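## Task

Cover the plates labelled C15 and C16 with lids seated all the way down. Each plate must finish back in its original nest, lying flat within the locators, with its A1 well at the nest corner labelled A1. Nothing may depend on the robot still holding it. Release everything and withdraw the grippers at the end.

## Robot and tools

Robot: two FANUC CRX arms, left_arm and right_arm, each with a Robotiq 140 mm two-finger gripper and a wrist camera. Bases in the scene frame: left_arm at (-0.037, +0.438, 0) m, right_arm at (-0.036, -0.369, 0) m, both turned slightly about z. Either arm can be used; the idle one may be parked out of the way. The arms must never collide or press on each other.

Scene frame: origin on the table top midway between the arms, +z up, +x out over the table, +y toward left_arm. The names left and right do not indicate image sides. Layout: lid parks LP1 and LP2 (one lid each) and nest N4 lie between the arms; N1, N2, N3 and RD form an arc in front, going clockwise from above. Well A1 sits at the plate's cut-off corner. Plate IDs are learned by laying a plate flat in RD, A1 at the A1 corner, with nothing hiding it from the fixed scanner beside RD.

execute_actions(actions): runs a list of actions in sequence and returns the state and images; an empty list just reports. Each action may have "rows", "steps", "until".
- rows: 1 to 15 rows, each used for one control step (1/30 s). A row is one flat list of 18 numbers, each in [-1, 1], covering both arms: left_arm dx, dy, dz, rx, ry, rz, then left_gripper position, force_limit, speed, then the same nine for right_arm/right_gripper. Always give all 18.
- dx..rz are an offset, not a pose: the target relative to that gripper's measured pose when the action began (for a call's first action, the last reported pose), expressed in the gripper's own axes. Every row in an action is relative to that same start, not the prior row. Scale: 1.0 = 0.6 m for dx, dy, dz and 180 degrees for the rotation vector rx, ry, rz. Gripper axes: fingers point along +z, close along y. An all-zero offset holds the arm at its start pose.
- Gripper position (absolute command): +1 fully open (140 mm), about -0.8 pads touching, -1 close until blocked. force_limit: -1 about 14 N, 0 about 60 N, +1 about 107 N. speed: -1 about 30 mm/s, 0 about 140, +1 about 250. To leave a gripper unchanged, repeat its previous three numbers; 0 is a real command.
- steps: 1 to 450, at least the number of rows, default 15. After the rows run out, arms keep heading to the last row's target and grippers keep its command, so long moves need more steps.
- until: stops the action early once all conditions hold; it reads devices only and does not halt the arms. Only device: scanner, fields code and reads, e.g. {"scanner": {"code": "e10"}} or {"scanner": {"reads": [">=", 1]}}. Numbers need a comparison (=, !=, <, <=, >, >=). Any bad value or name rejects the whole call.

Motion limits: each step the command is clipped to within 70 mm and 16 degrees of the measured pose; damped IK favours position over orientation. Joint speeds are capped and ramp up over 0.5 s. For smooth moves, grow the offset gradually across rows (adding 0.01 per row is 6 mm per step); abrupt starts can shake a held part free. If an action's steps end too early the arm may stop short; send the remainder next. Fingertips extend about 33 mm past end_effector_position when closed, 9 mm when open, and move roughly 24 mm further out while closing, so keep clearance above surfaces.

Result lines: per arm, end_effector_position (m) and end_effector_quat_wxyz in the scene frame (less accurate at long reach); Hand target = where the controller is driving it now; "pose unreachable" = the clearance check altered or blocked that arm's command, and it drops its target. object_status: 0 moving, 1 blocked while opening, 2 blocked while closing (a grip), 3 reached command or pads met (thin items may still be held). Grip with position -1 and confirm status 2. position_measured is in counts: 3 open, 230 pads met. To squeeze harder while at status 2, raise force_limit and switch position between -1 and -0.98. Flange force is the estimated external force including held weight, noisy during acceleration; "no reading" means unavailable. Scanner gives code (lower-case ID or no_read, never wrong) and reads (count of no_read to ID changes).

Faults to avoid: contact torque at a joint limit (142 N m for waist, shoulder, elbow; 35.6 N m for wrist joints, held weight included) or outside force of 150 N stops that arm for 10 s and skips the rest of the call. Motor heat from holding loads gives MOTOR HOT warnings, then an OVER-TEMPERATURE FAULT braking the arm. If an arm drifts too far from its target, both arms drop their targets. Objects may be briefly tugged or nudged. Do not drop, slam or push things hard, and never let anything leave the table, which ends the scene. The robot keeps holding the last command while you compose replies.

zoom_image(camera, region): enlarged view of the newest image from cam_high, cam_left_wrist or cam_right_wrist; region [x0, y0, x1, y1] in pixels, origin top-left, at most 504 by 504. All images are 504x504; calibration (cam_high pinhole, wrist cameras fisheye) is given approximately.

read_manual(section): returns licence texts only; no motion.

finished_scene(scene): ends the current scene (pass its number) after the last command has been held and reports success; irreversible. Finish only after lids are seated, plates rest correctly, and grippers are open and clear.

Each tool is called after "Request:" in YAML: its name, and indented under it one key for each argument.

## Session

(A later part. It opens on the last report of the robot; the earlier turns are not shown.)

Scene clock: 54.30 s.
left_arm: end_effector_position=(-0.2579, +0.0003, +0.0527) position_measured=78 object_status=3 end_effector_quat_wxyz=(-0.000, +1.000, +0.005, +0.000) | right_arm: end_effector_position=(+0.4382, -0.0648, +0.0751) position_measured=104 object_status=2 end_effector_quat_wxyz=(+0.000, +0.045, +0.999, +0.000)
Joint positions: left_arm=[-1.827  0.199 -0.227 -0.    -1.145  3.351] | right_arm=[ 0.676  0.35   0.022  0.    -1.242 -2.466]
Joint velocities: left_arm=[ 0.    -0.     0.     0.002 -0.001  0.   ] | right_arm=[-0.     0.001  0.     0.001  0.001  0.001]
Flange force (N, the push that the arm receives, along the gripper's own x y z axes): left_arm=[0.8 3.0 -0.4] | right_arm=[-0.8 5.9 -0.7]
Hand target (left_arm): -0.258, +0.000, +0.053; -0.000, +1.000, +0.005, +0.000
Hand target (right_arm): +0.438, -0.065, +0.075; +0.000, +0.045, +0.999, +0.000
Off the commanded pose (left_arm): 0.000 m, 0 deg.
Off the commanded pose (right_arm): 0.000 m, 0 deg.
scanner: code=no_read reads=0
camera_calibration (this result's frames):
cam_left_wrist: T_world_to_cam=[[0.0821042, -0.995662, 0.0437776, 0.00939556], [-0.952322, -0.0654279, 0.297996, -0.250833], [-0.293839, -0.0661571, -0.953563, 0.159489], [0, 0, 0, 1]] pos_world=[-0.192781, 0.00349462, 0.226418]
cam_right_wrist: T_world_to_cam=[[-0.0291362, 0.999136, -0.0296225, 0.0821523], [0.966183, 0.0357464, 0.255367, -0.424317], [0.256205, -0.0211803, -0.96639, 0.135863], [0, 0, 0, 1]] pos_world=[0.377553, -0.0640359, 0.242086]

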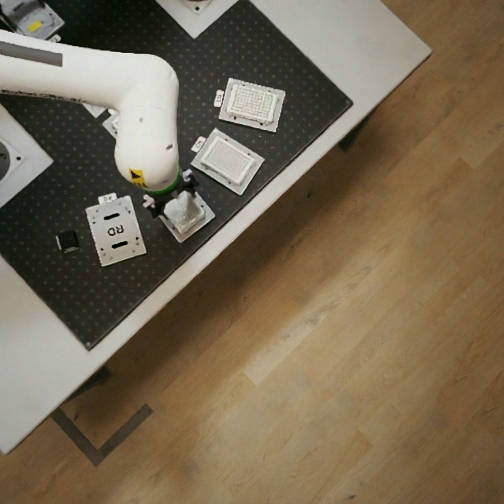

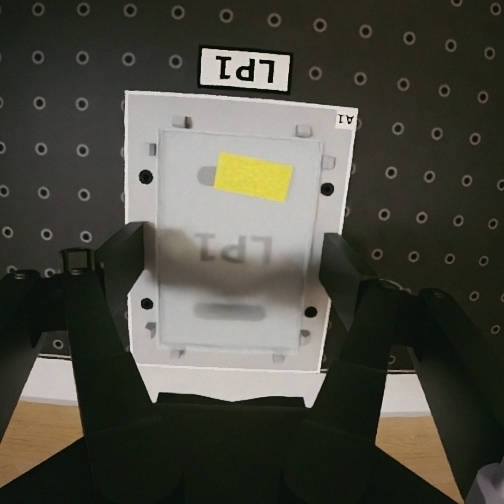

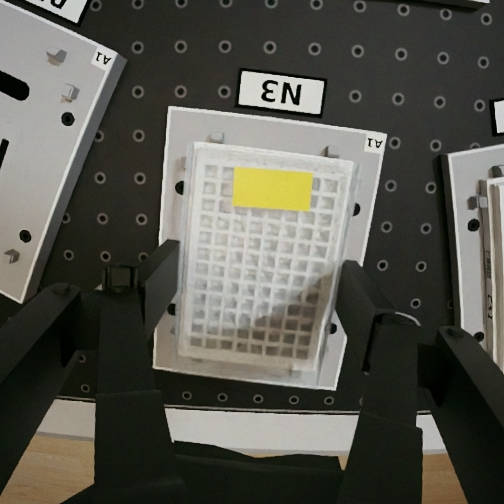

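Request:
zoom_image:
  camera: "cam_right_wrist"
  region: [160, 100, 260, 200]

Request:
zoom_image:
  camera: "cam_right_wrist"
  region: [295, 125, 395, 225]

Request:
zoom_image:
  camera: "cam_right_wrist"
  region: [145, 295, 245, 395]

Request:
zoom_image:
  camera: "cam_right_wrist"
  region: [260, 305, 360, 405]

Region (160, 100, 260, 200) of cam_right_wrist's 504x504 image, scaled by 5.040, with more detail than that image has.

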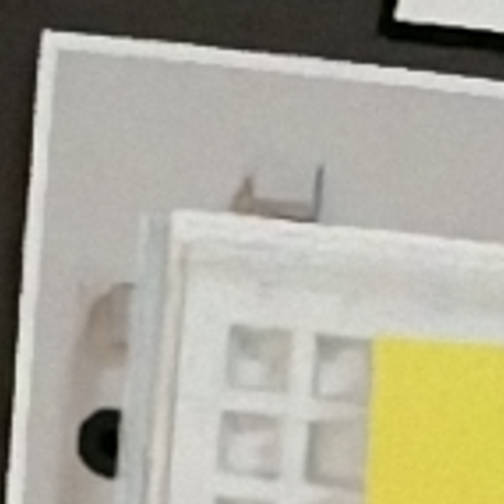

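Region (295, 125, 395, 225) of cam_right_wrist's 504x504 image, scaled by 5.040, with more detail than that image has.

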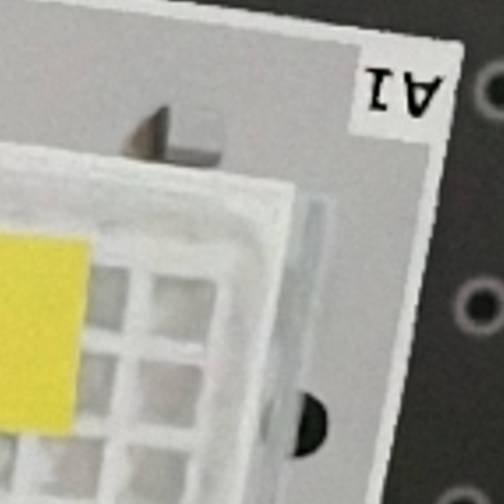

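Region (145, 295, 245, 395) of cam_right_wrist's 504x504 image, scaled by 5.040, with more detail than that image has.

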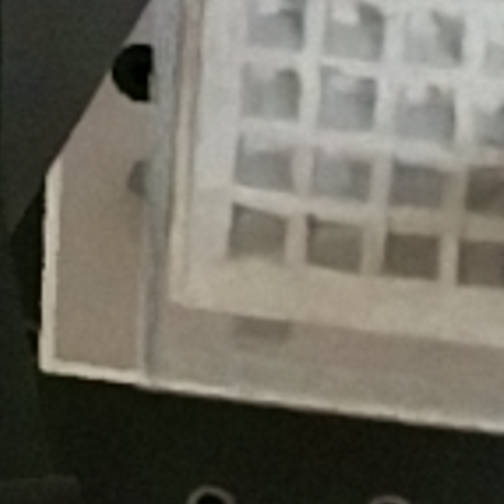

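Region (260, 305, 360, 405) of cam_right_wrist's 504x504 image, scaled by 5.040, with more detail than that image has.

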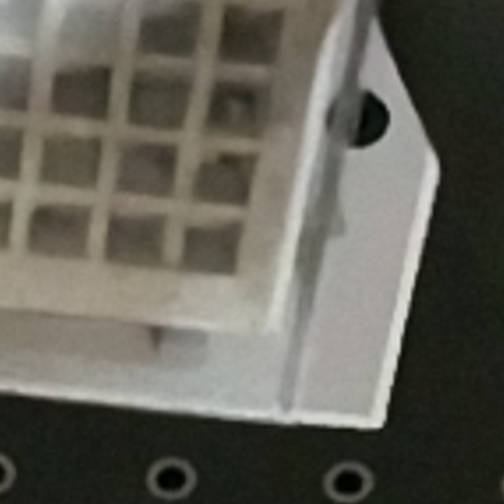

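Request:
execute_actions:
  actions:
    - {"rows": [ [0,0.0005,0,0,0,0,-1,-0.2,-0.5, 0.0001,-0.0001,0.0015,0,0,0,-1,-0.2,-0.5], [0,0.0005,0,0,0,0,-1,-0.2,-0.5, 0.0001,-0.0001,0.003,0,0,0,-1,-0.2,-0.5] ], "steps": 2}

Scene clock: 56.63 s.
left_arm: end_effector_position=(-0.2579, +0.0004, +0.0526) position_measured=79 object_status=0 end_effector_quat_wxyz=(-0.000, +1.000, +0.005, +0.000) | right_arm: end_effector_position=(+0.4383, -0.0647, +0.0749) position_measured=104 object_status=2 end_effector_quat_wxyz=(+0.000, +0.045, +0.999, +0.000)
Joint positions: left_arm=[-1.827  0.199 -0.227 -0.    -1.145  3.351] | right_arm=[ 0.676  0.351  0.022  0.    -1.242 -2.466]
Joint velocities: left_arm=[-0.001  0.01   0.001  0.001  0.     0.001] | right_arm=[ 0.     0.009 -0.021  0.     0.038 -0.   ]
Flange force (N, the push that the arm receives, along the gripper's own x y z axes): left_arm=[1.9 -1.7 -4.4] | right_arm=[-1.1 5.3 -0.1]
Hand target (left_arm): -0.258, +0.000, +0.053; -0.000, +1.000, +0.005, +0.000
Hand target (right_arm): +0.438, -0.065, +0.073; +0.000, +0.045, +0.999, +0.000
Off the commanded pose (left_arm): 0.000 m, 0 deg.
Off the commanded pose (right_arm): 0.002 m, 0 deg.
scanner: code=no_read reads=0
camera_calibration (this result's frames):
cam_left_wrist: T_world_to_cam=[[0.0821053, -0.995672, 0.0435447, 0.00944386], [-0.952335, -0.0655015, 0.29794, -0.250794], [-0.293798, -0.0659316, -0.953591, 0.159396], [0, 0, 0, 1]] pos_world=[-0.192784, 0.00348487, 0.226309]
cam_right_wrist: T_world_to_cam=[[-0.0291271, 0.999146, -0.029315, 0.0820017], [0.966105, 0.0356653, 0.255672, -0.424376], [0.2565, -0.0208744, -0.966319, 0.135523], [0, 0, 0, 1]] pos_world=[0.377619, -0.0639672, 0.241864]

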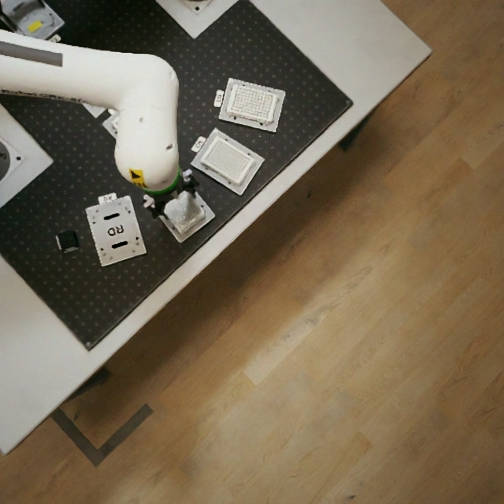

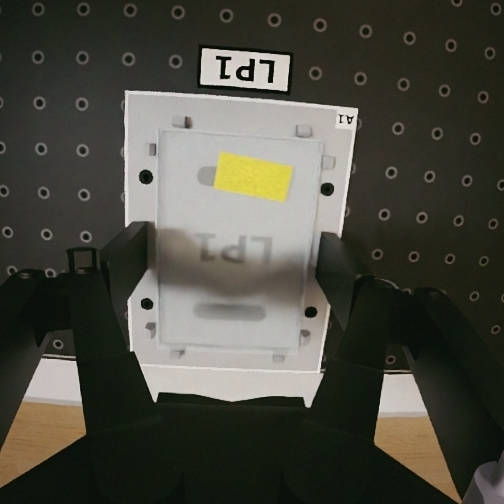

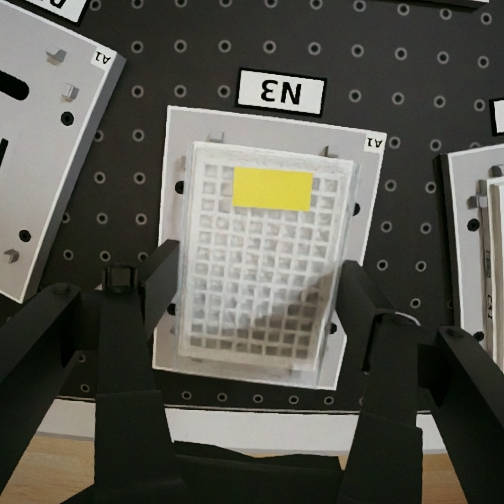

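Request:
execute_actions:
  actions: []

Request:
zoom_image:
  camera: "cam_right_wrist"
  region: [170, 125, 230, 185]

Request:
zoom_image:
  camera: "cam_right_wrist"
  region: [315, 145, 375, 205]

Scene clock: 58.57 s.
left_arm: end_effector_position=(-0.2579, +0.0000, +0.0527) position_measured=104 object_status=2 end_effector_quat_wxyz=(-0.000, +1.000, +0.005, +0.000) | right_arm: end_effector_position=(+0.4381, -0.0649, +0.0733) position_measured=104 object_status=2 end_effector_quat_wxyz=(+0.000, +0.045, +0.999, +0.000)
Joint positions: left_arm=[-1.827  0.2   -0.226 -0.    -1.145  3.35 ] | right_arm=[ 0.676  0.352  0.02   0.    -1.238 -2.466]
Joint velocities: left_arm=[ 0.001  0.    -0.    -0.    -0.001 -0.001] | right_arm=[-0.    -0.    -0.    -0.001  0.     0.   ]
Flange force (N, the push that the arm receives, along the gripper's own x y z axes): left_arm=[-1.5 -0.4 -15.9] | right_arm=[-1.0 5.1 -0.7]
Hand target (left_arm): -0.258, +0.000, +0.053; -0.000, +1.000, +0.005, +0.000
Hand target (right_arm): +0.438, -0.065, +0.073; +0.000, +0.045, +0.999, +0.000
Off the commanded pose (left_arm): 0.000 m, 0 deg.
Off the commanded pose (right_arm): 0.000 m, 0 deg.
scanner: code=no_read reads=0
camera_calibration (this result's frames):
cam_left_wrist: T_world_to_cam=[[0.0821044, -0.995661, 0.0437912, 0.00909375], [-0.952321, -0.0654238, 0.298, -0.250852], [-0.293842, -0.0661705, -0.953561, 0.159474], [0, 0, 0, 1]] pos_world=[-0.192778, 0.00319506, 0.226423]
cam_right_wrist: T_world_to_cam=[[-0.0291352, 0.999136, -0.0296333, 0.0821591], [0.966189, 0.0357477, 0.255346, -0.423797], [0.256184, -0.0211918, -0.966396, 0.134152], [0, 0, 0, 1]] pos_world=[0.377493, -0.0640955, 0.240294]

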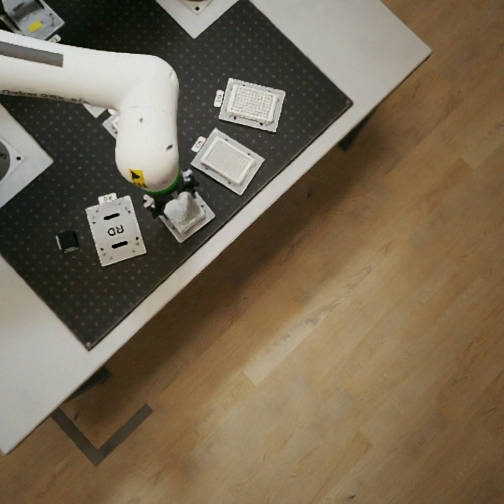

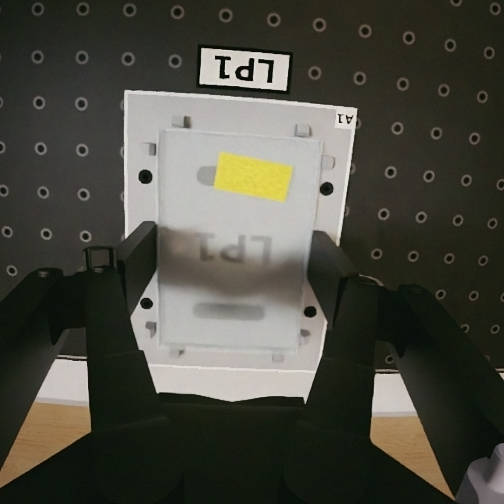

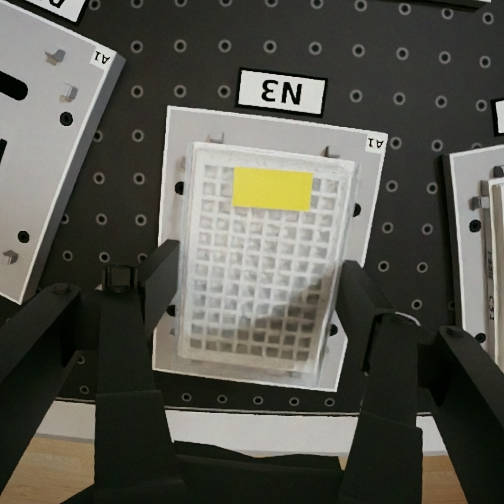

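Region (170, 125, 230, 185) of cam_right_wrist's 504x504 image, scaled by 8.400, with more detail than that image has.

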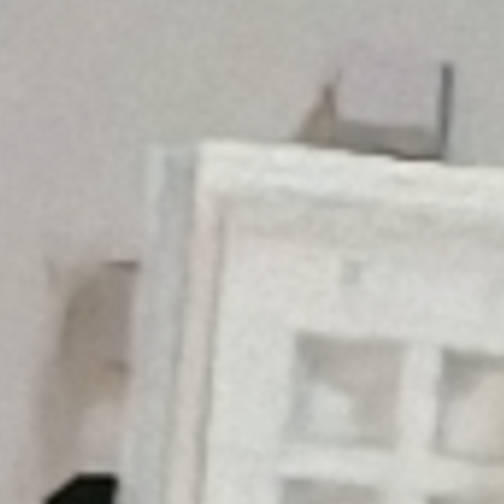

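Region (315, 145, 375, 205) of cam_right_wrist's 504x504 image, scaled by 8.400, with more detail than that image has.

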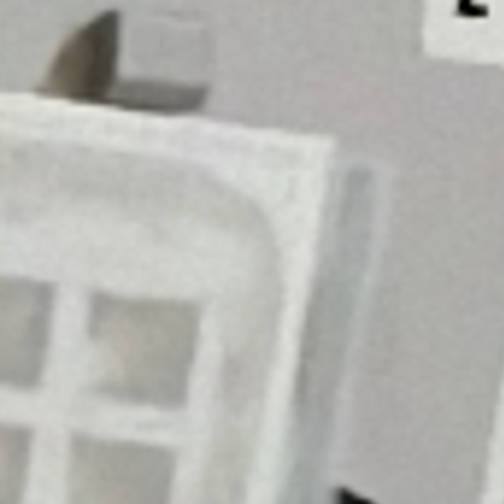

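Request:
execute_actions:
  actions:
    - {"rows": [ [0,0,-0.002,0,0,0,-1,-0.2,-0.5, 0,0.0002,0.0005,0,0,0,-1,-0.2,-0.5], [0,0,-0.005,0,0,0,-1,-0.2,-0.5, 0,0.00025,0.0013,0,0,0,-1,-0.2,-0.5], [0,0,-0.010,0,0,0,-1,-0.2,-0.5, 0,0.00025,0.0022,0,0,0,-1,-0.2,-0.5], [0,0,-0.017,0,0,0,-1,-0.2,-0.5, 0,0.00025,0.0031,0,0,0,-1,-0.2,-0.5], [0,0,-0.025,0,0,0,-1,-0.2,-0.5, 0,0.00025,0.0040,0,0,0,-1,-0.2,-0.5], [0.004,-0.0018,-0.034,0,0,0.003,-1,-0.2,-0.5, 0,0.00025,0.0049,0,0,0,-1,-0.2,-0.5], [0.012,-0.0055,-0.043,0,0,0.010,-1,-0.2,-0.5, 0,0.00025,0.0058,0,0,0,-1,-0.2,-0.5], [0.026,-0.0118,-0.051,0,0,0.022,-1,-0.2,-0.5, 0,0.00025,0.0067,0,0,0,-1,-0.2,-0.5], [0.046,-0.0209,-0.057,0,0,0.040,-1,-0.2,-0.5, 0,0.00025,0.0076,0,0,0,-1,-0.2,-0.5], [0.072,-0.0328,-0.061,0,0,0.062,-1,-0.2,-0.5, 0,0.00025,0.0085,0,0,0,-1,-0.2,-0.5], [0.105,-0.0478,-0.063,0,0,0.090,-1,-0.2,-0.5, 0,0.00025,0.0094,0,0,0,-1,-0.2,-0.5], [1.0,-0.4558,-0.062,0,0,0.823,-1,-0.2,-0.5, 0,0.00025,0.0103,0,0,0,-1,-0.2,-0.5], [1.0,-0.4558,-0.062,0,0,0.823,-1,-0.2,-0.5, 0,0.00025,0.0111,0,0,0,-1,-0.2,-0.5], [1.0,-0.4558,-0.062,0,0,0.823,-1,-0.2,-0.5, 0,0.00025,0.0118,0,0,0,-1,-0.2,-0.5], [1.0,-0.4558,-0.062,0,0,0.823,-1,-0.2,-0.5, 0,0.00025,0.0123,0,0,0,-1,-0.2,-0.5] ], "steps": 38}

Scene clock: 60.80 s.
left_arm: end_effector_position=(+0.0042, +0.1293, +0.0778) position_measured=104 object_status=2 end_effector_quat_wxyz=(-0.085, +0.836, -0.534, +0.093) | right_arm: end_effector_position=(+0.4382, -0.0647, +0.0659) position_measured=104 object_status=2 end_effector_quat_wxyz=(+0.000, +0.045, +0.999, +0.000)
Joint positions: left_arm=[-1.378 -0.242 -0.543 -0.265 -1.26   1.835] | right_arm=[ 0.676  0.358  0.01   0.    -1.222 -2.466]
Joint velocities: left_arm=[ 0.615 -0.395 -0.282 -0.291  0.028 -1.656] | right_arm=[-0.     0.    -0.    -0.    -0.001 -0.   ]
Flange force (N, the push that the arm receives, along the gripper's own x y z axes): left_arm=[0.9 -6.6 0.7] | right_arm=[-2.1 7.0 -0.2]
Hand target (left_arm): +0.049, +0.154, +0.077; -0.113, +0.778, -0.609, +0.100
Hand target (right_arm): +0.438, -0.065, +0.066; +0.000, +0.045, +0.999, +0.000
Off the commanded pose (left_arm): 0.367 m, 84 deg; position and orientation clipped at the last step of the last action.
Off the commanded pose (right_arm): 0.000 m, 0 deg.
scanner: code=no_read reads=0
camera_calibration (this result's frames):
cam_left_wrist: T_world_to_cam=[[-0.854543, -0.481869, -0.193803, 0.0711213], [-0.516127, 0.829561, 0.21317, -0.111216], [0.0580515, 0.28219, -0.957601, 0.222766], [0, 0, 0, 1]] pos_world=[-0.00955742, 0.0636694, 0.250812]
cam_right_wrist: T_world_to_cam=[[-0.0291135, 0.999137, -0.0296392, 0.0817897], [0.966188, 0.0357283, 0.255351, -0.421944], [0.25619, -0.0212028, -0.966394, 0.12701], [0, 0, 0, 1]] pos_world=[0.37752, -0.0639507, 0.23291]

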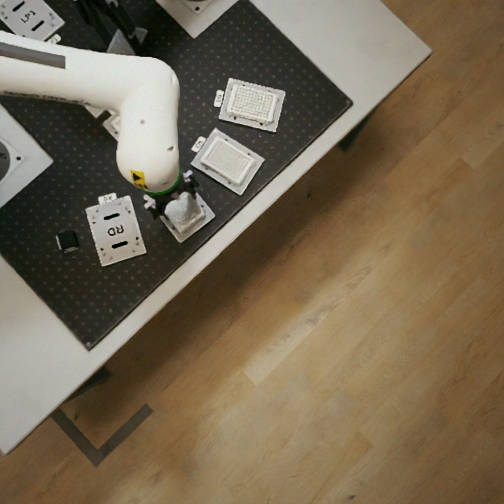

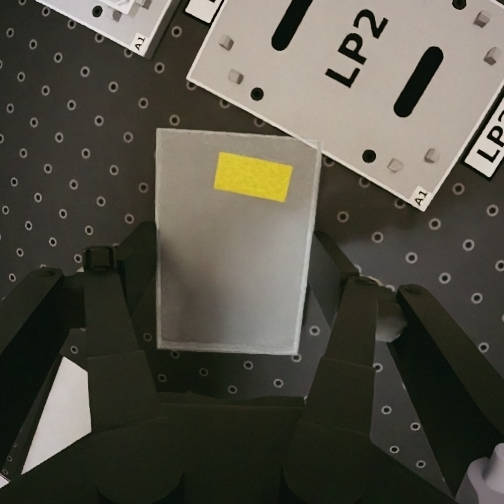

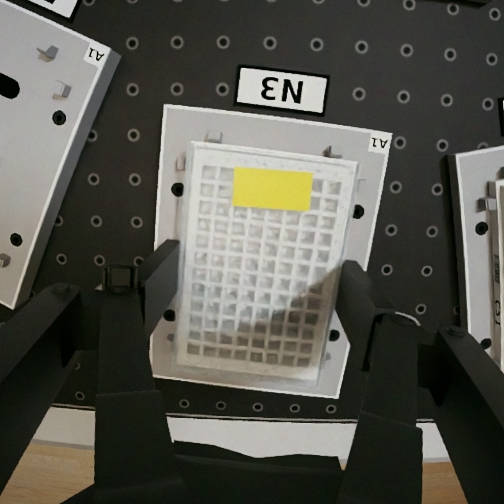

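Request:
zoom_image:
  camera: "cam_right_wrist"
  region: [155, 95, 400, 235]

Request:
zoom_image:
  camera: "cam_right_wrist"
  region: [140, 290, 360, 410]

Region (155, 95, 400, 235) of cam_right_wrist's 504x504 image, scaled by 2.057, with more detail than that image has; it fills the top 288 rows of this view, and the rest is white.

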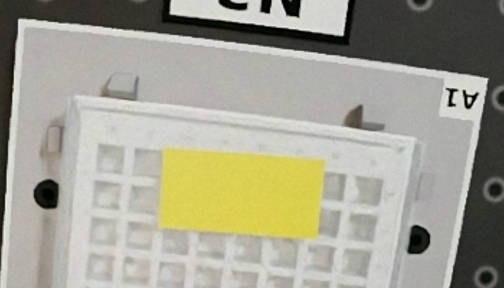

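Region (140, 290, 360, 410) of cam_right_wrist's 504x504 image, scaled by 2.291, with more detail than that image has; it fills the top 275 rows of this view, and the rest is white.

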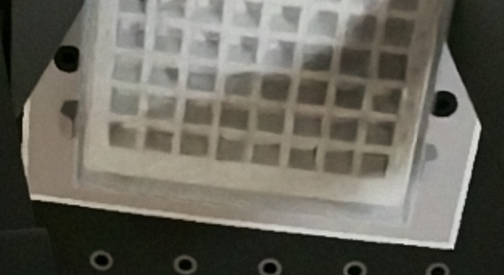

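Request:
execute_actions:
  actions: []

Scene clock: 62.60 s.
left_arm: end_effector_position=(+0.0493, +0.1538, +0.0775) position_measured=104 object_status=2 end_effector_quat_wxyz=(-0.113, +0.778, -0.609, +0.100) | right_arm: end_effector_position=(+0.4382, -0.0647, +0.0659) position_measured=104 object_status=2 end_effector_quat_wxyz=(+0.000, +0.045, +0.999, +0.000)
Joint positions: left_arm=[-1.269 -0.308 -0.589 -0.315 -1.25   1.548] | right_arm=[ 0.676  0.358  0.01   0.    -1.222 -2.466]
Joint velocities: left_arm=[ 0.    -0.    -0.001  0.    -0.001 -0.001] | right_arm=[-0.     0.    -0.     0.     0.    -0.001]
Flange force (N, the push that the arm receives, along the gripper's own x y z axes): left_arm=[1.7 -4.2 0.1] | right_arm=[-1.1 5.5 -0.5]
Hand target (left_arm): +0.049, +0.154, +0.077; -0.113, +0.778, -0.609, +0.100
Hand target (right_arm): +0.438, -0.065, +0.066; +0.000, +0.045, +0.999, +0.000
Off the commanded pose (left_arm): 0.316 m, 73 deg; position and orientation clipped at the last step of the last action.
Off the commanded pose (right_arm): 0.000 m, 0 deg.
scanner: code=no_read reads=0
camera_calibration (this result's frames):
cam_left_wrist: T_world_to_cam=[[-0.918388, -0.303757, -0.253565, 0.101831], [-0.365711, 0.89628, 0.250874, -0.128748], [0.15106, 0.323132, -0.93422, 0.200216], [0, 0, 0, 1]] pos_world=[0.0161913, 0.0816304, 0.245166]
cam_right_wrist: T_world_to_cam=[[-0.0291131, 0.999137, -0.0296395, 0.0817896], [0.966188, 0.0357281, 0.255351, -0.421944], [0.25619, -0.0212033, -0.966394, 0.12701], [0, 0, 0, 1]] pos_world=[0.37752, -0.0639507, 0.23291]

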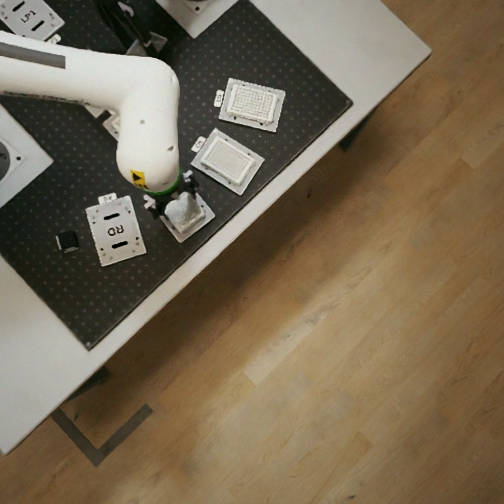

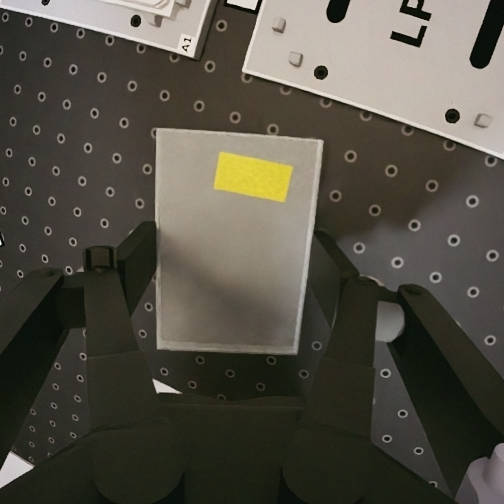

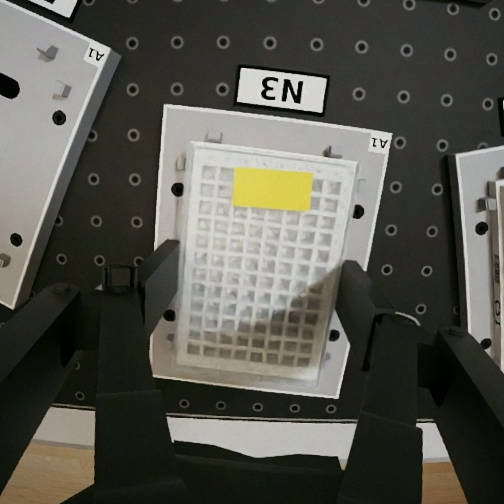

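Request:
zoom_image:
  camera: "cam_left_wrist"
  region: [140, 115, 190, 165]

Request:
zoom_image:
  camera: "cam_left_wrist"
  region: [290, 125, 340, 175]

Request:
zoom_image:
  camera: "cam_left_wrist"
  region: [140, 315, 190, 365]

Request:
zoom_image:
  camera: "cam_left_wrist"
  region: [270, 320, 320, 370]

Region (140, 115, 190, 165) of cam_left_wrist's 504x504 image, scaled by 10.080, with more detail than that image has.

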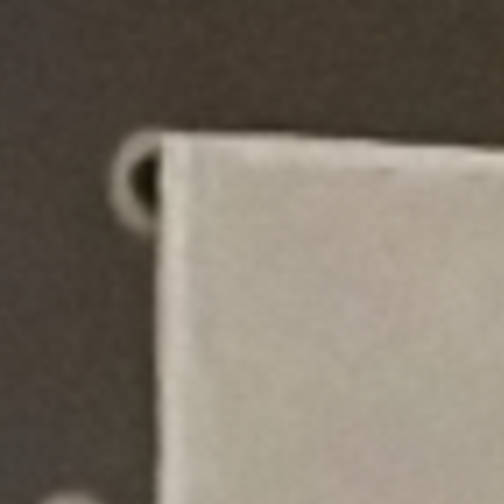

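Region (290, 125, 340, 175) of cam_left_wrist's 504x504 image, scaled by 10.080, with more detail than that image has.

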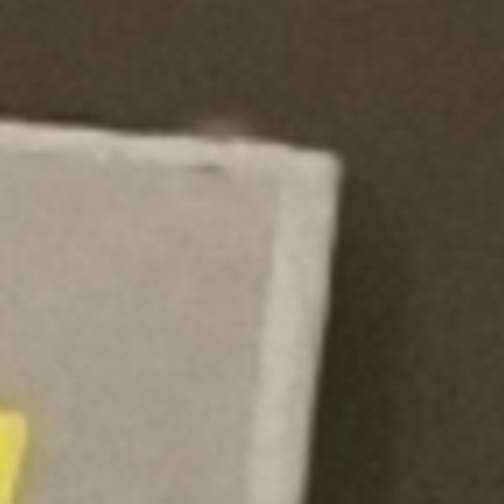

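Region (140, 315, 190, 365) of cam_left_wrist's 504x504 image, scaled by 10.080, with more detail than that image has.

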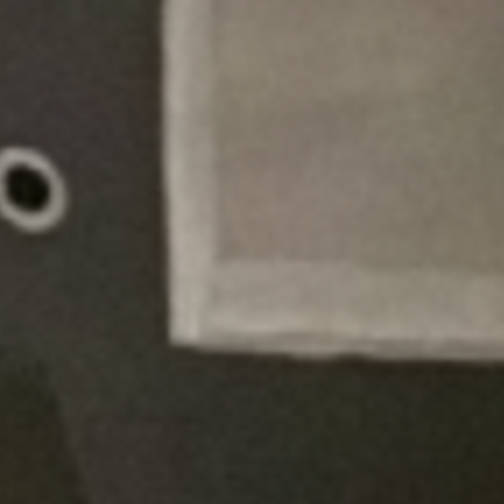

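Region (270, 320, 320, 370) of cam_left_wrist's 504x504 image, scaled by 10.080, with more detail than that image has.

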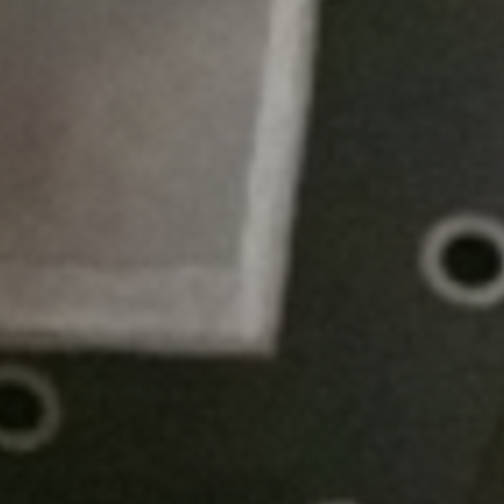

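Request:
execute_actions:
  actions:
    - {"rows": [ [-0.00062,-0.00573,-0.00172,-0.0095,0.0025,0.0203,-1,-0.2,-0.5, 0,0,0.0001,0,0,0,-1,-0.2,-0.5], [-0.00166,-0.0151,-0.00405,-0.0237,0.0064,0.0508,-1,-0.2,-0.5, 0,0,0.0002,0,0,0,-1,-0.2,-0.5], [-0.00315,-0.02763,-0.00541,-0.0426,0.0115,0.0915,-1,-0.2,-0.5, 0,0,0.0003,0,0,0,-1,-0.2,-0.5], [-0.00509,-0.04332,-0.00579,-0.0947,0.0255,0.2033,-1,-0.2,-0.5, 0,0,0.0004,0,0,0,-1,-0.2,-0.5], [-0.00726,-0.06058,-0.00568,-0.0947,0.0255,0.2033,-1,-0.2,-0.5, 0,0,0.0005,0,0,0,-1,-0.2,-0.5], [-0.00943,-0.07785,-0.00558,-0.0947,0.0255,0.2033,-1,-0.2,-0.5, 0,0,0.0006,0,0,0,-1,-0.2,-0.5], [-0.01163,-0.09462,-0.00388,-0.0947,0.0255,0.2033,-1,-0.2,-0.5, 0,0,0.0007,0,0,0,-1,-0.2,-0.5], [-0.01383,-0.11139,-0.00218,-0.0947,0.0255,0.2033,-1,-0.2,-0.5, 0,0,0.0008,0,0,0,-1,-0.2,-0.5], [-0.01606,-0.12766,0.00111,-0.0947,0.0255,0.2033,-1,-0.2,-0.5, 0,0,0.0009,0,0,0,-1,-0.2,-0.5], [-0.01828,-0.14393,0.00439,-0.0947,0.0255,0.2033,-1,-0.2,-0.5, 0,0,0.0010,0,0,0,-1,-0.2,-0.5], [-0.02054,-0.1597,0.00927,-0.0947,0.0255,0.2033,-1,-0.2,-0.5, 0,0,0.0010,0,0,0,-1,-0.2,-0.5], [-0.0228,-0.17548,0.01415,-0.0947,0.0255,0.2033,-1,-0.2,-0.5, 0,0,0.0010,0,0,0,-1,-0.2,-0.5], [-0.02528,-0.19283,0.01952,-0.0947,0.0255,0.2033,-1,-0.2,-0.5, 0,0,0.0010,0,0,0,-1,-0.2,-0.5], [-0.02799,-0.21176,0.02537,-0.0947,0.0255,0.2033,-1,-0.2,-0.5, 0,0,0.0010,0,0,0,-1,-0.2,-0.5], [-0.07681,-0.54916,0.13931,-0.08689,0.05516,0.39446,-1,-0.2,-0.5, 0,0,0.0010,0,0,0,-1,-0.2,-0.5] ], "steps": 28}

Scene clock: 69.80 s.
left_arm: end_effector_position=(+0.2318, +0.2444, +0.1000) position_measured=104 object_status=2 end_effector_quat_wxyz=(+0.165, -0.502, +0.849, -0.015) | right_arm: end_effector_position=(+0.4382, -0.0647, +0.0653) position_measured=104 object_status=2 end_effector_quat_wxyz=(+0.000, +0.045, +0.999, +0.000)
Joint positions: left_arm=[-0.599 -0.362 -0.582 -0.299 -1.178  0.131] | right_arm=[ 0.676  0.358  0.009  0.    -1.221 -2.466]
Joint velocities: left_arm=[ 0.878  0.3    0.202  0.06   0.234 -1.751] | right_arm=[-0.    -0.    -0.     0.001  0.001  0.001]
Flange force (N, the push that the arm receives, along the gripper's own x y z axes): left_arm=[-8.8 4.8 -1.1] | right_arm=[-1.6 6.2 -0.2]
Hand target (left_arm): +0.282, +0.265, +0.101; +0.156, -0.437, +0.886, +0.007
Hand target (right_arm): +0.438, -0.065, +0.065; +0.000, +0.045, +0.999, +0.000
Off the commanded pose (left_arm): 0.141 m, 34 deg; position and orientation clipped at the last step of the last action.
Off the commanded pose (right_arm): 0.000 m, 0 deg.
scanner: code=no_read reads=0
camera_calibration (this result's frames):
cam_left_wrist: T_world_to_cam=[[-0.889496, 0.42514, -0.167488, 0.109191], [0.285196, 0.802915, 0.523441, -0.304173], [0.357014, 0.417832, -0.835439, 0.0836405], [0, 0, 0, 1]] pos_world=[0.154013, 0.162856, 0.247381]
cam_right_wrist: T_world_to_cam=[[-0.0291137, 0.999137, -0.0296395, 0.0817717], [0.966188, 0.0357286, 0.255351, -0.421791], [0.25619, -0.0212032, -0.966394, 0.12643], [0, 0, 0, 1]] pos_world=[0.37752, -0.0639503, 0.23231]

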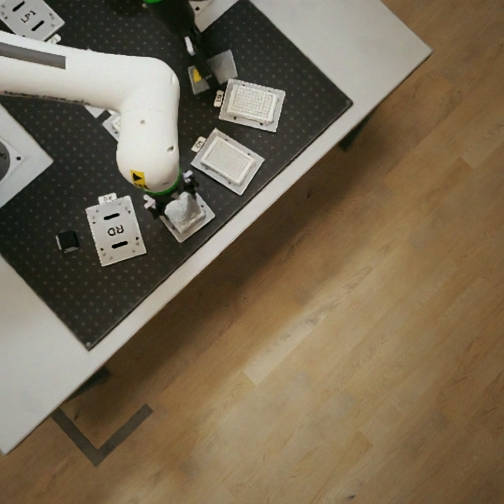

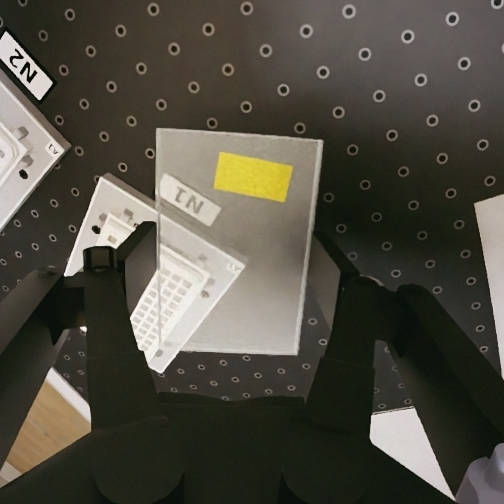

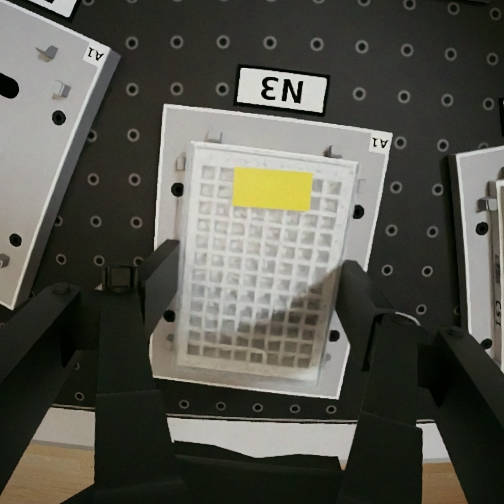

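Request:
execute_actions:
  actions: []

Scene clock: 70.27 s.
left_arm: end_effector_position=(+0.2817, +0.2647, +0.1011) position_measured=104 object_status=2 end_effector_quat_wxyz=(+0.156, -0.437, +0.886, +0.007) | right_arm: end_effector_position=(+0.4382, -0.0647, +0.0653) position_measured=104 object_status=2 end_effector_quat_wxyz=(+0.000, +0.045, +0.999, +0.000)
Joint positions: left_arm=[-0.445 -0.291 -0.536 -0.266 -1.138 -0.178] | right_arm=[ 0.676  0.358  0.009  0.    -1.221 -2.466]
Joint velocities: left_arm=[ 0.001  0.001  0.002  0.     0.    -0.   ] | right_arm=[ 0.    -0.    -0.     0.001 -0.     0.001]
Flange force (N, the push that the arm receives, along the gripper's own x y z axes): left_arm=[-2.6 -1.7 -1.1] | right_arm=[-0.7 4.7 -0.2]
Hand target (left_arm): +0.282, +0.265, +0.101; +0.156, -0.437, +0.886, +0.007
Hand target (right_arm): +0.438, -0.065, +0.065; +0.000, +0.045, +0.999, +0.000
Off the commanded pose (left_arm): 0.088 m, 27 deg; position and orientation clipped at the last step of the last action.
Off the commanded pose (right_arm): 0.000 m, 0 deg.
scanner: code=no_read reads=0
camera_calibration (this result's frames):
cam_left_wrist: T_world_to_cam=[[-0.826501, 0.553442, -0.102943, 0.0869583], [0.418443, 0.726325, 0.545305, -0.354758], [0.376565, 0.40762, -0.831892, 0.0550993], [0, 0, 0, 1]] pos_world=[0.199568, 0.187083, 0.24824]
cam_right_wrist: T_world_to_cam=[[-0.0291125, 0.999137, -0.0296396, 0.0817711], [0.966188, 0.0357275, 0.255351, -0.421791], [0.256189, -0.0212035, -0.966394, 0.12643], [0, 0, 0, 1]] pos_world=[0.37752, -0.0639502, 0.23231]

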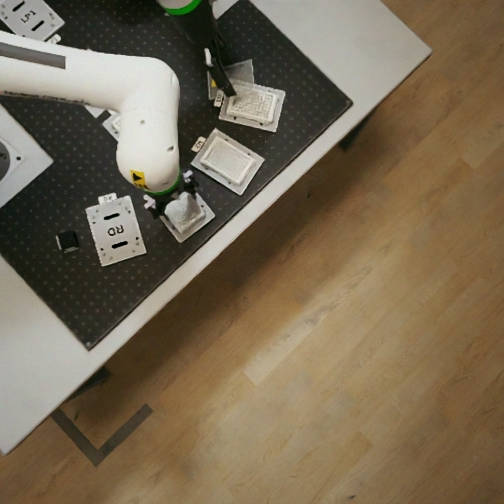

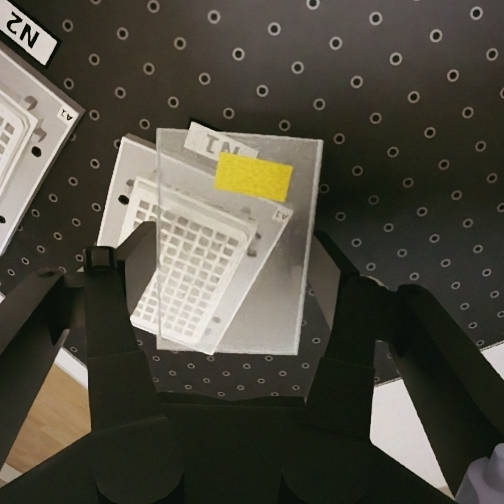

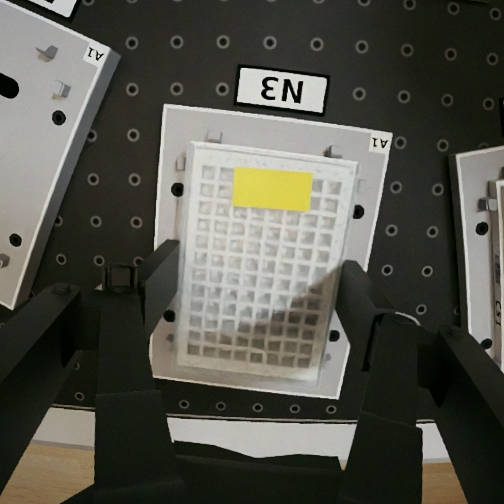

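Request:
execute_actions:
  actions:
    - {"rows": [ [-0.0047,-0.0047,0.0032,-0.0036,0.0146,0.0167,-1,-0.2,-0.5, 0,0,0.0001,0,0,0,-1,-0.2,-0.5], [-0.0114,-0.0113,0.0076,-0.0083,0.0341,0.0389,-1,-0.2,-0.5, 0,0,0.0002,0,0,0,-1,-0.2,-0.5], [-0.0199,-0.0197,0.0133,-0.0143,0.0585,0.0668,-1,-0.2,-0.5, 0,0,0.0003,0,0,0,-1,-0.2,-0.5], [-0.0303,-0.0300,0.0203,-0.02379,0.09745,0.11127,-1,-0.2,-0.5, 0,0,0.0004,0,0,0,-1,-0.2,-0.5], [-0.0417,-0.0413,0.0279,-0.02379,0.09745,0.11127,-1,-0.2,-0.5, 0,0,0.0005,0,0,0,-1,-0.2,-0.5], [-0.0530,-0.0525,0.0355,-0.02379,0.09745,0.11127,-1,-0.2,-0.5, 0,0,0.0006,0,0,0,-1,-0.2,-0.5], [-0.0644,-0.0638,0.0431,-0.02379,0.09745,0.11127,-1,-0.2,-0.5, 0,0,0.0007,0,0,0,-1,-0.2,-0.5], [-0.0758,-0.0750,0.0506,-0.02379,0.09745,0.11127,-1,-0.2,-0.5, 0,0,0.0008,0,0,0,-1,-0.2,-0.5], [-0.0862,-0.0853,0.0576,-0.02379,0.09745,0.11127,-1,-0.2,-0.5, 0,0,0.0009,0,0,0,-1,-0.2,-0.5], [-0.09469,-0.09375,0.06331,-0.02379,0.09745,0.11127,-1,-0.2,-0.5, 0,0,0.0010,0,0,0,-1,-0.2,-0.5] ], "steps": 16}

Scene clock: 72.83 s.
left_arm: end_effector_position=(+0.3618, +0.2807, +0.0916) position_measured=104 object_status=2 end_effector_quat_wxyz=(+0.057, -0.308, +0.950, +0.006) | right_arm: end_effector_position=(+0.4382, -0.0647, +0.0647) position_measured=104 object_status=2 end_effector_quat_wxyz=(+0.000, +0.045, +0.999, +0.000)
Joint positions: left_arm=[-0.176 -0.058 -0.391 -0.064 -1.14  -0.801] | right_arm=[ 0.676  0.359  0.008  0.    -1.22  -2.466]
Joint velocities: left_arm=[ 0.462  0.67   0.461  0.548 -0.198 -1.2  ] | right_arm=[-0.     0.    -0.     0.001  0.    -0.001]
Flange force (N, the push that the arm receives, along the gripper's own x y z axes): left_arm=[-12.2 -3.6 2.7] | right_arm=[-1.2 5.6 -0.6]
Hand target (left_arm): +0.369, +0.279, +0.089; +0.012, -0.282, +0.959, -0.002
Hand target (right_arm): +0.438, -0.065, +0.065; +0.000, +0.045, +0.999, +0.000
Off the commanded pose (left_arm): 0.007 m, 7 deg.
Off the commanded pose (right_arm): 0.000 m, 0 deg.
scanner: code=no_read reads=0
camera_calibration (this result's frames):
cam_left_wrist: T_world_to_cam=[[-0.64609, 0.763171, 0.0117481, 0.00867855], [0.70219, 0.588291, 0.401052, -0.445465], [0.29916, 0.267365, -0.91598, 0.0855949], [0, 0, 0, 1]] pos_world=[0.292802, 0.232555, 0.256956]
cam_right_wrist: T_world_to_cam=[[-0.0291128, 0.999137, -0.0296382, 0.0817526], [0.966188, 0.0357274, 0.255352, -0.421639], [0.25619, -0.0212021, -0.966394, 0.125851], [0, 0, 0, 1]] pos_world=[0.377521, -0.0639496, 0.231711]

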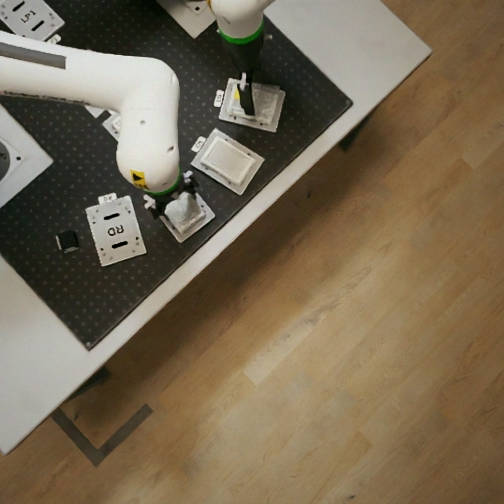

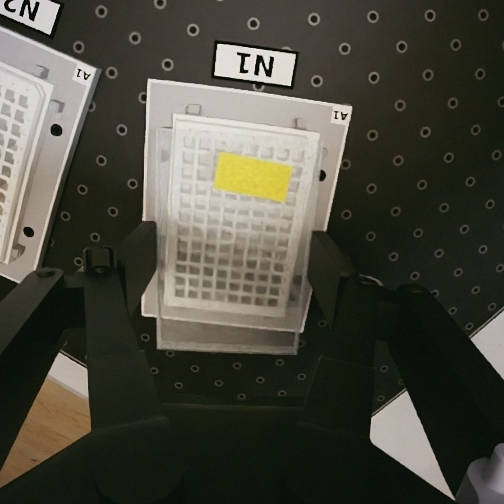

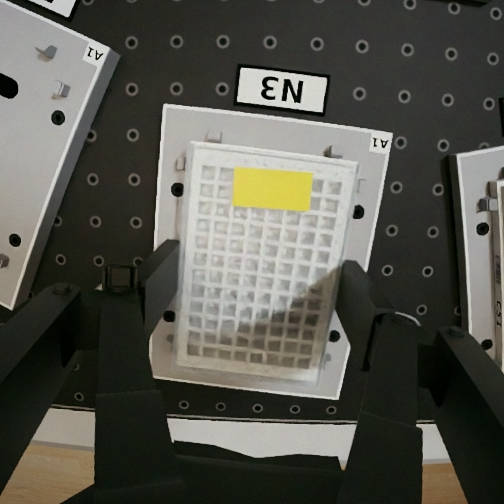

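Request:
execute_actions:
  actions: []

Request:
zoom_image:
  camera: "cam_left_wrist"
  region: [130, 80, 250, 200]

Request:
zoom_image:
  camera: "cam_left_wrist"
  region: [240, 90, 360, 210]

Request:
zoom_image:
  camera: "cam_left_wrist"
  region: [130, 260, 330, 370]

Scene clock: 73.60 s.
left_arm: end_effector_position=(+0.3686, +0.2792, +0.0890) position_measured=104 object_status=2 end_effector_quat_wxyz=(+0.012, -0.282, +0.959, -0.002) | right_arm: end_effector_position=(+0.4382, -0.0647, +0.0647) position_measured=104 object_status=2 end_effector_quat_wxyz=(+0.000, +0.045, +0.999, +0.000)
Joint positions: left_arm=[-0.132  0.012 -0.341 -0.005 -1.194 -0.922] | right_arm=[ 0.676  0.359  0.008  0.    -1.22  -2.466]
Joint velocities: left_arm=[-0.    -0.    -0.002 -0.     0.002  0.   ] | right_arm=[ 0.     0.001 -0.    -0.     0.001 -0.001]
Flange force (N, the push that the arm receives, along the gripper's own x y z axes): left_arm=[-3.7 -2.6 -2.5] | right_arm=[-1.1 4.2 -0.2]
Hand target (left_arm): +0.369, +0.279, +0.089; +0.012, -0.282, +0.959, -0.002
Hand target (right_arm): +0.438, -0.065, +0.065; +0.000, +0.045, +0.999, +0.000
Off the commanded pose (left_arm): 0.001 m, 1 deg.
Off the commanded pose (right_arm): 0.000 m, 0 deg.
scanner: code=no_read reads=0
camera_calibration (this result's frames):
cam_left_wrist: T_world_to_cam=[[-0.601553, 0.798193, 0.0319542, -0.0137387], [0.763318, 0.562555, 0.317613, -0.456208], [0.23554, 0.215452, -0.947682, 0.122352], [0, 0, 0, 1]] pos_world=[0.311148, 0.241247, 0.261287]
cam_right_wrist: T_world_to_cam=[[-0.029112, 0.999137, -0.0296394, 0.0817527], [0.966188, 0.035727, 0.255351, -0.421638], [0.256189, -0.0212035, -0.966394, 0.12585], [0, 0, 0, 1]] pos_world=[0.377521, -0.0639498, 0.231709]

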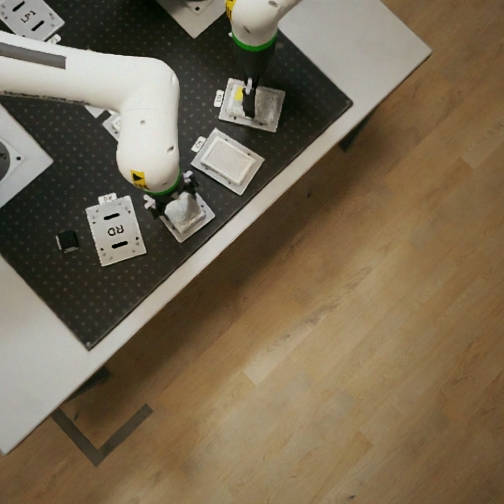

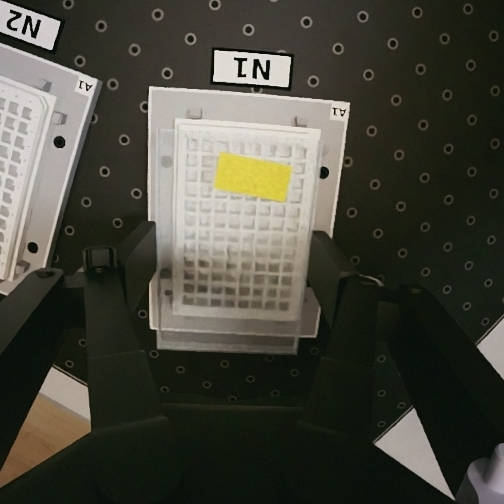

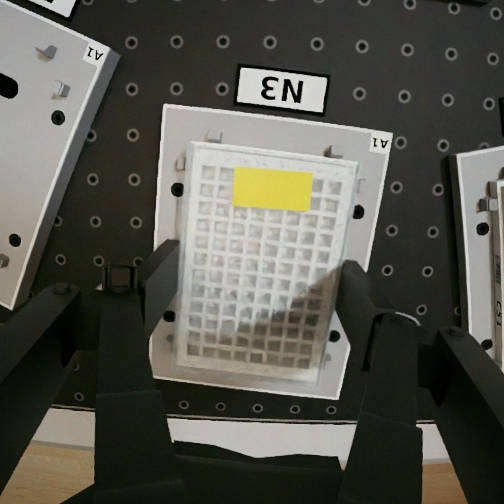

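Region (130, 80, 250, 200) of cam_left_wrist's 504x504 image, scaled by 4.200, with more detail than that image has.

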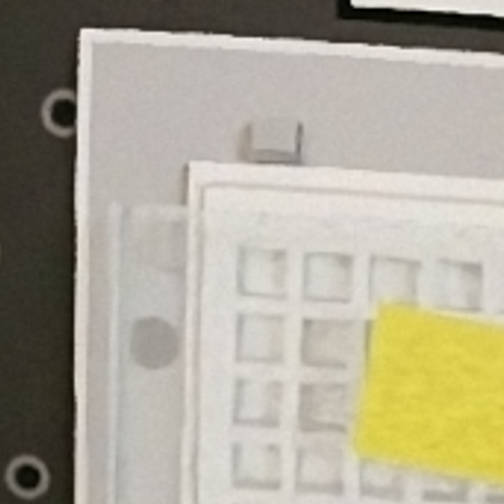

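Region (240, 90, 360, 210) of cam_left_wrist's 504x504 image, scaled by 4.200, with more detail than that image has.

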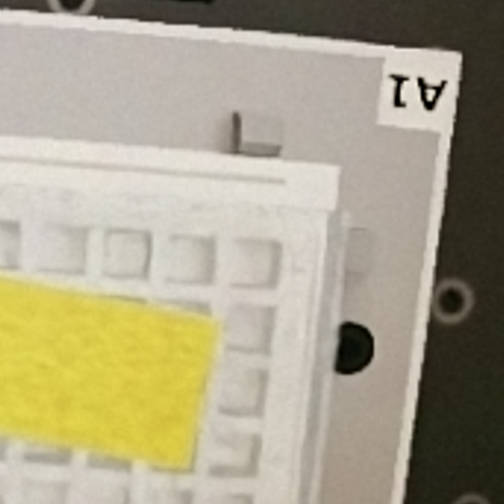

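Region (130, 260, 330, 370) of cam_left_wrist's 504x504 image, scaled by 2.520, with more detail than that image has; it fills the top 277 rows of this view, and the rest is white.

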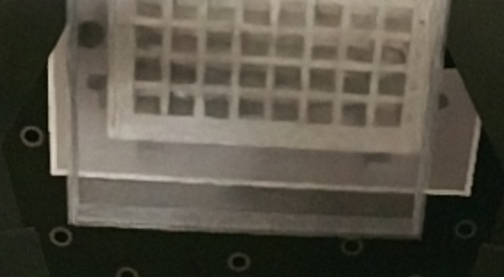

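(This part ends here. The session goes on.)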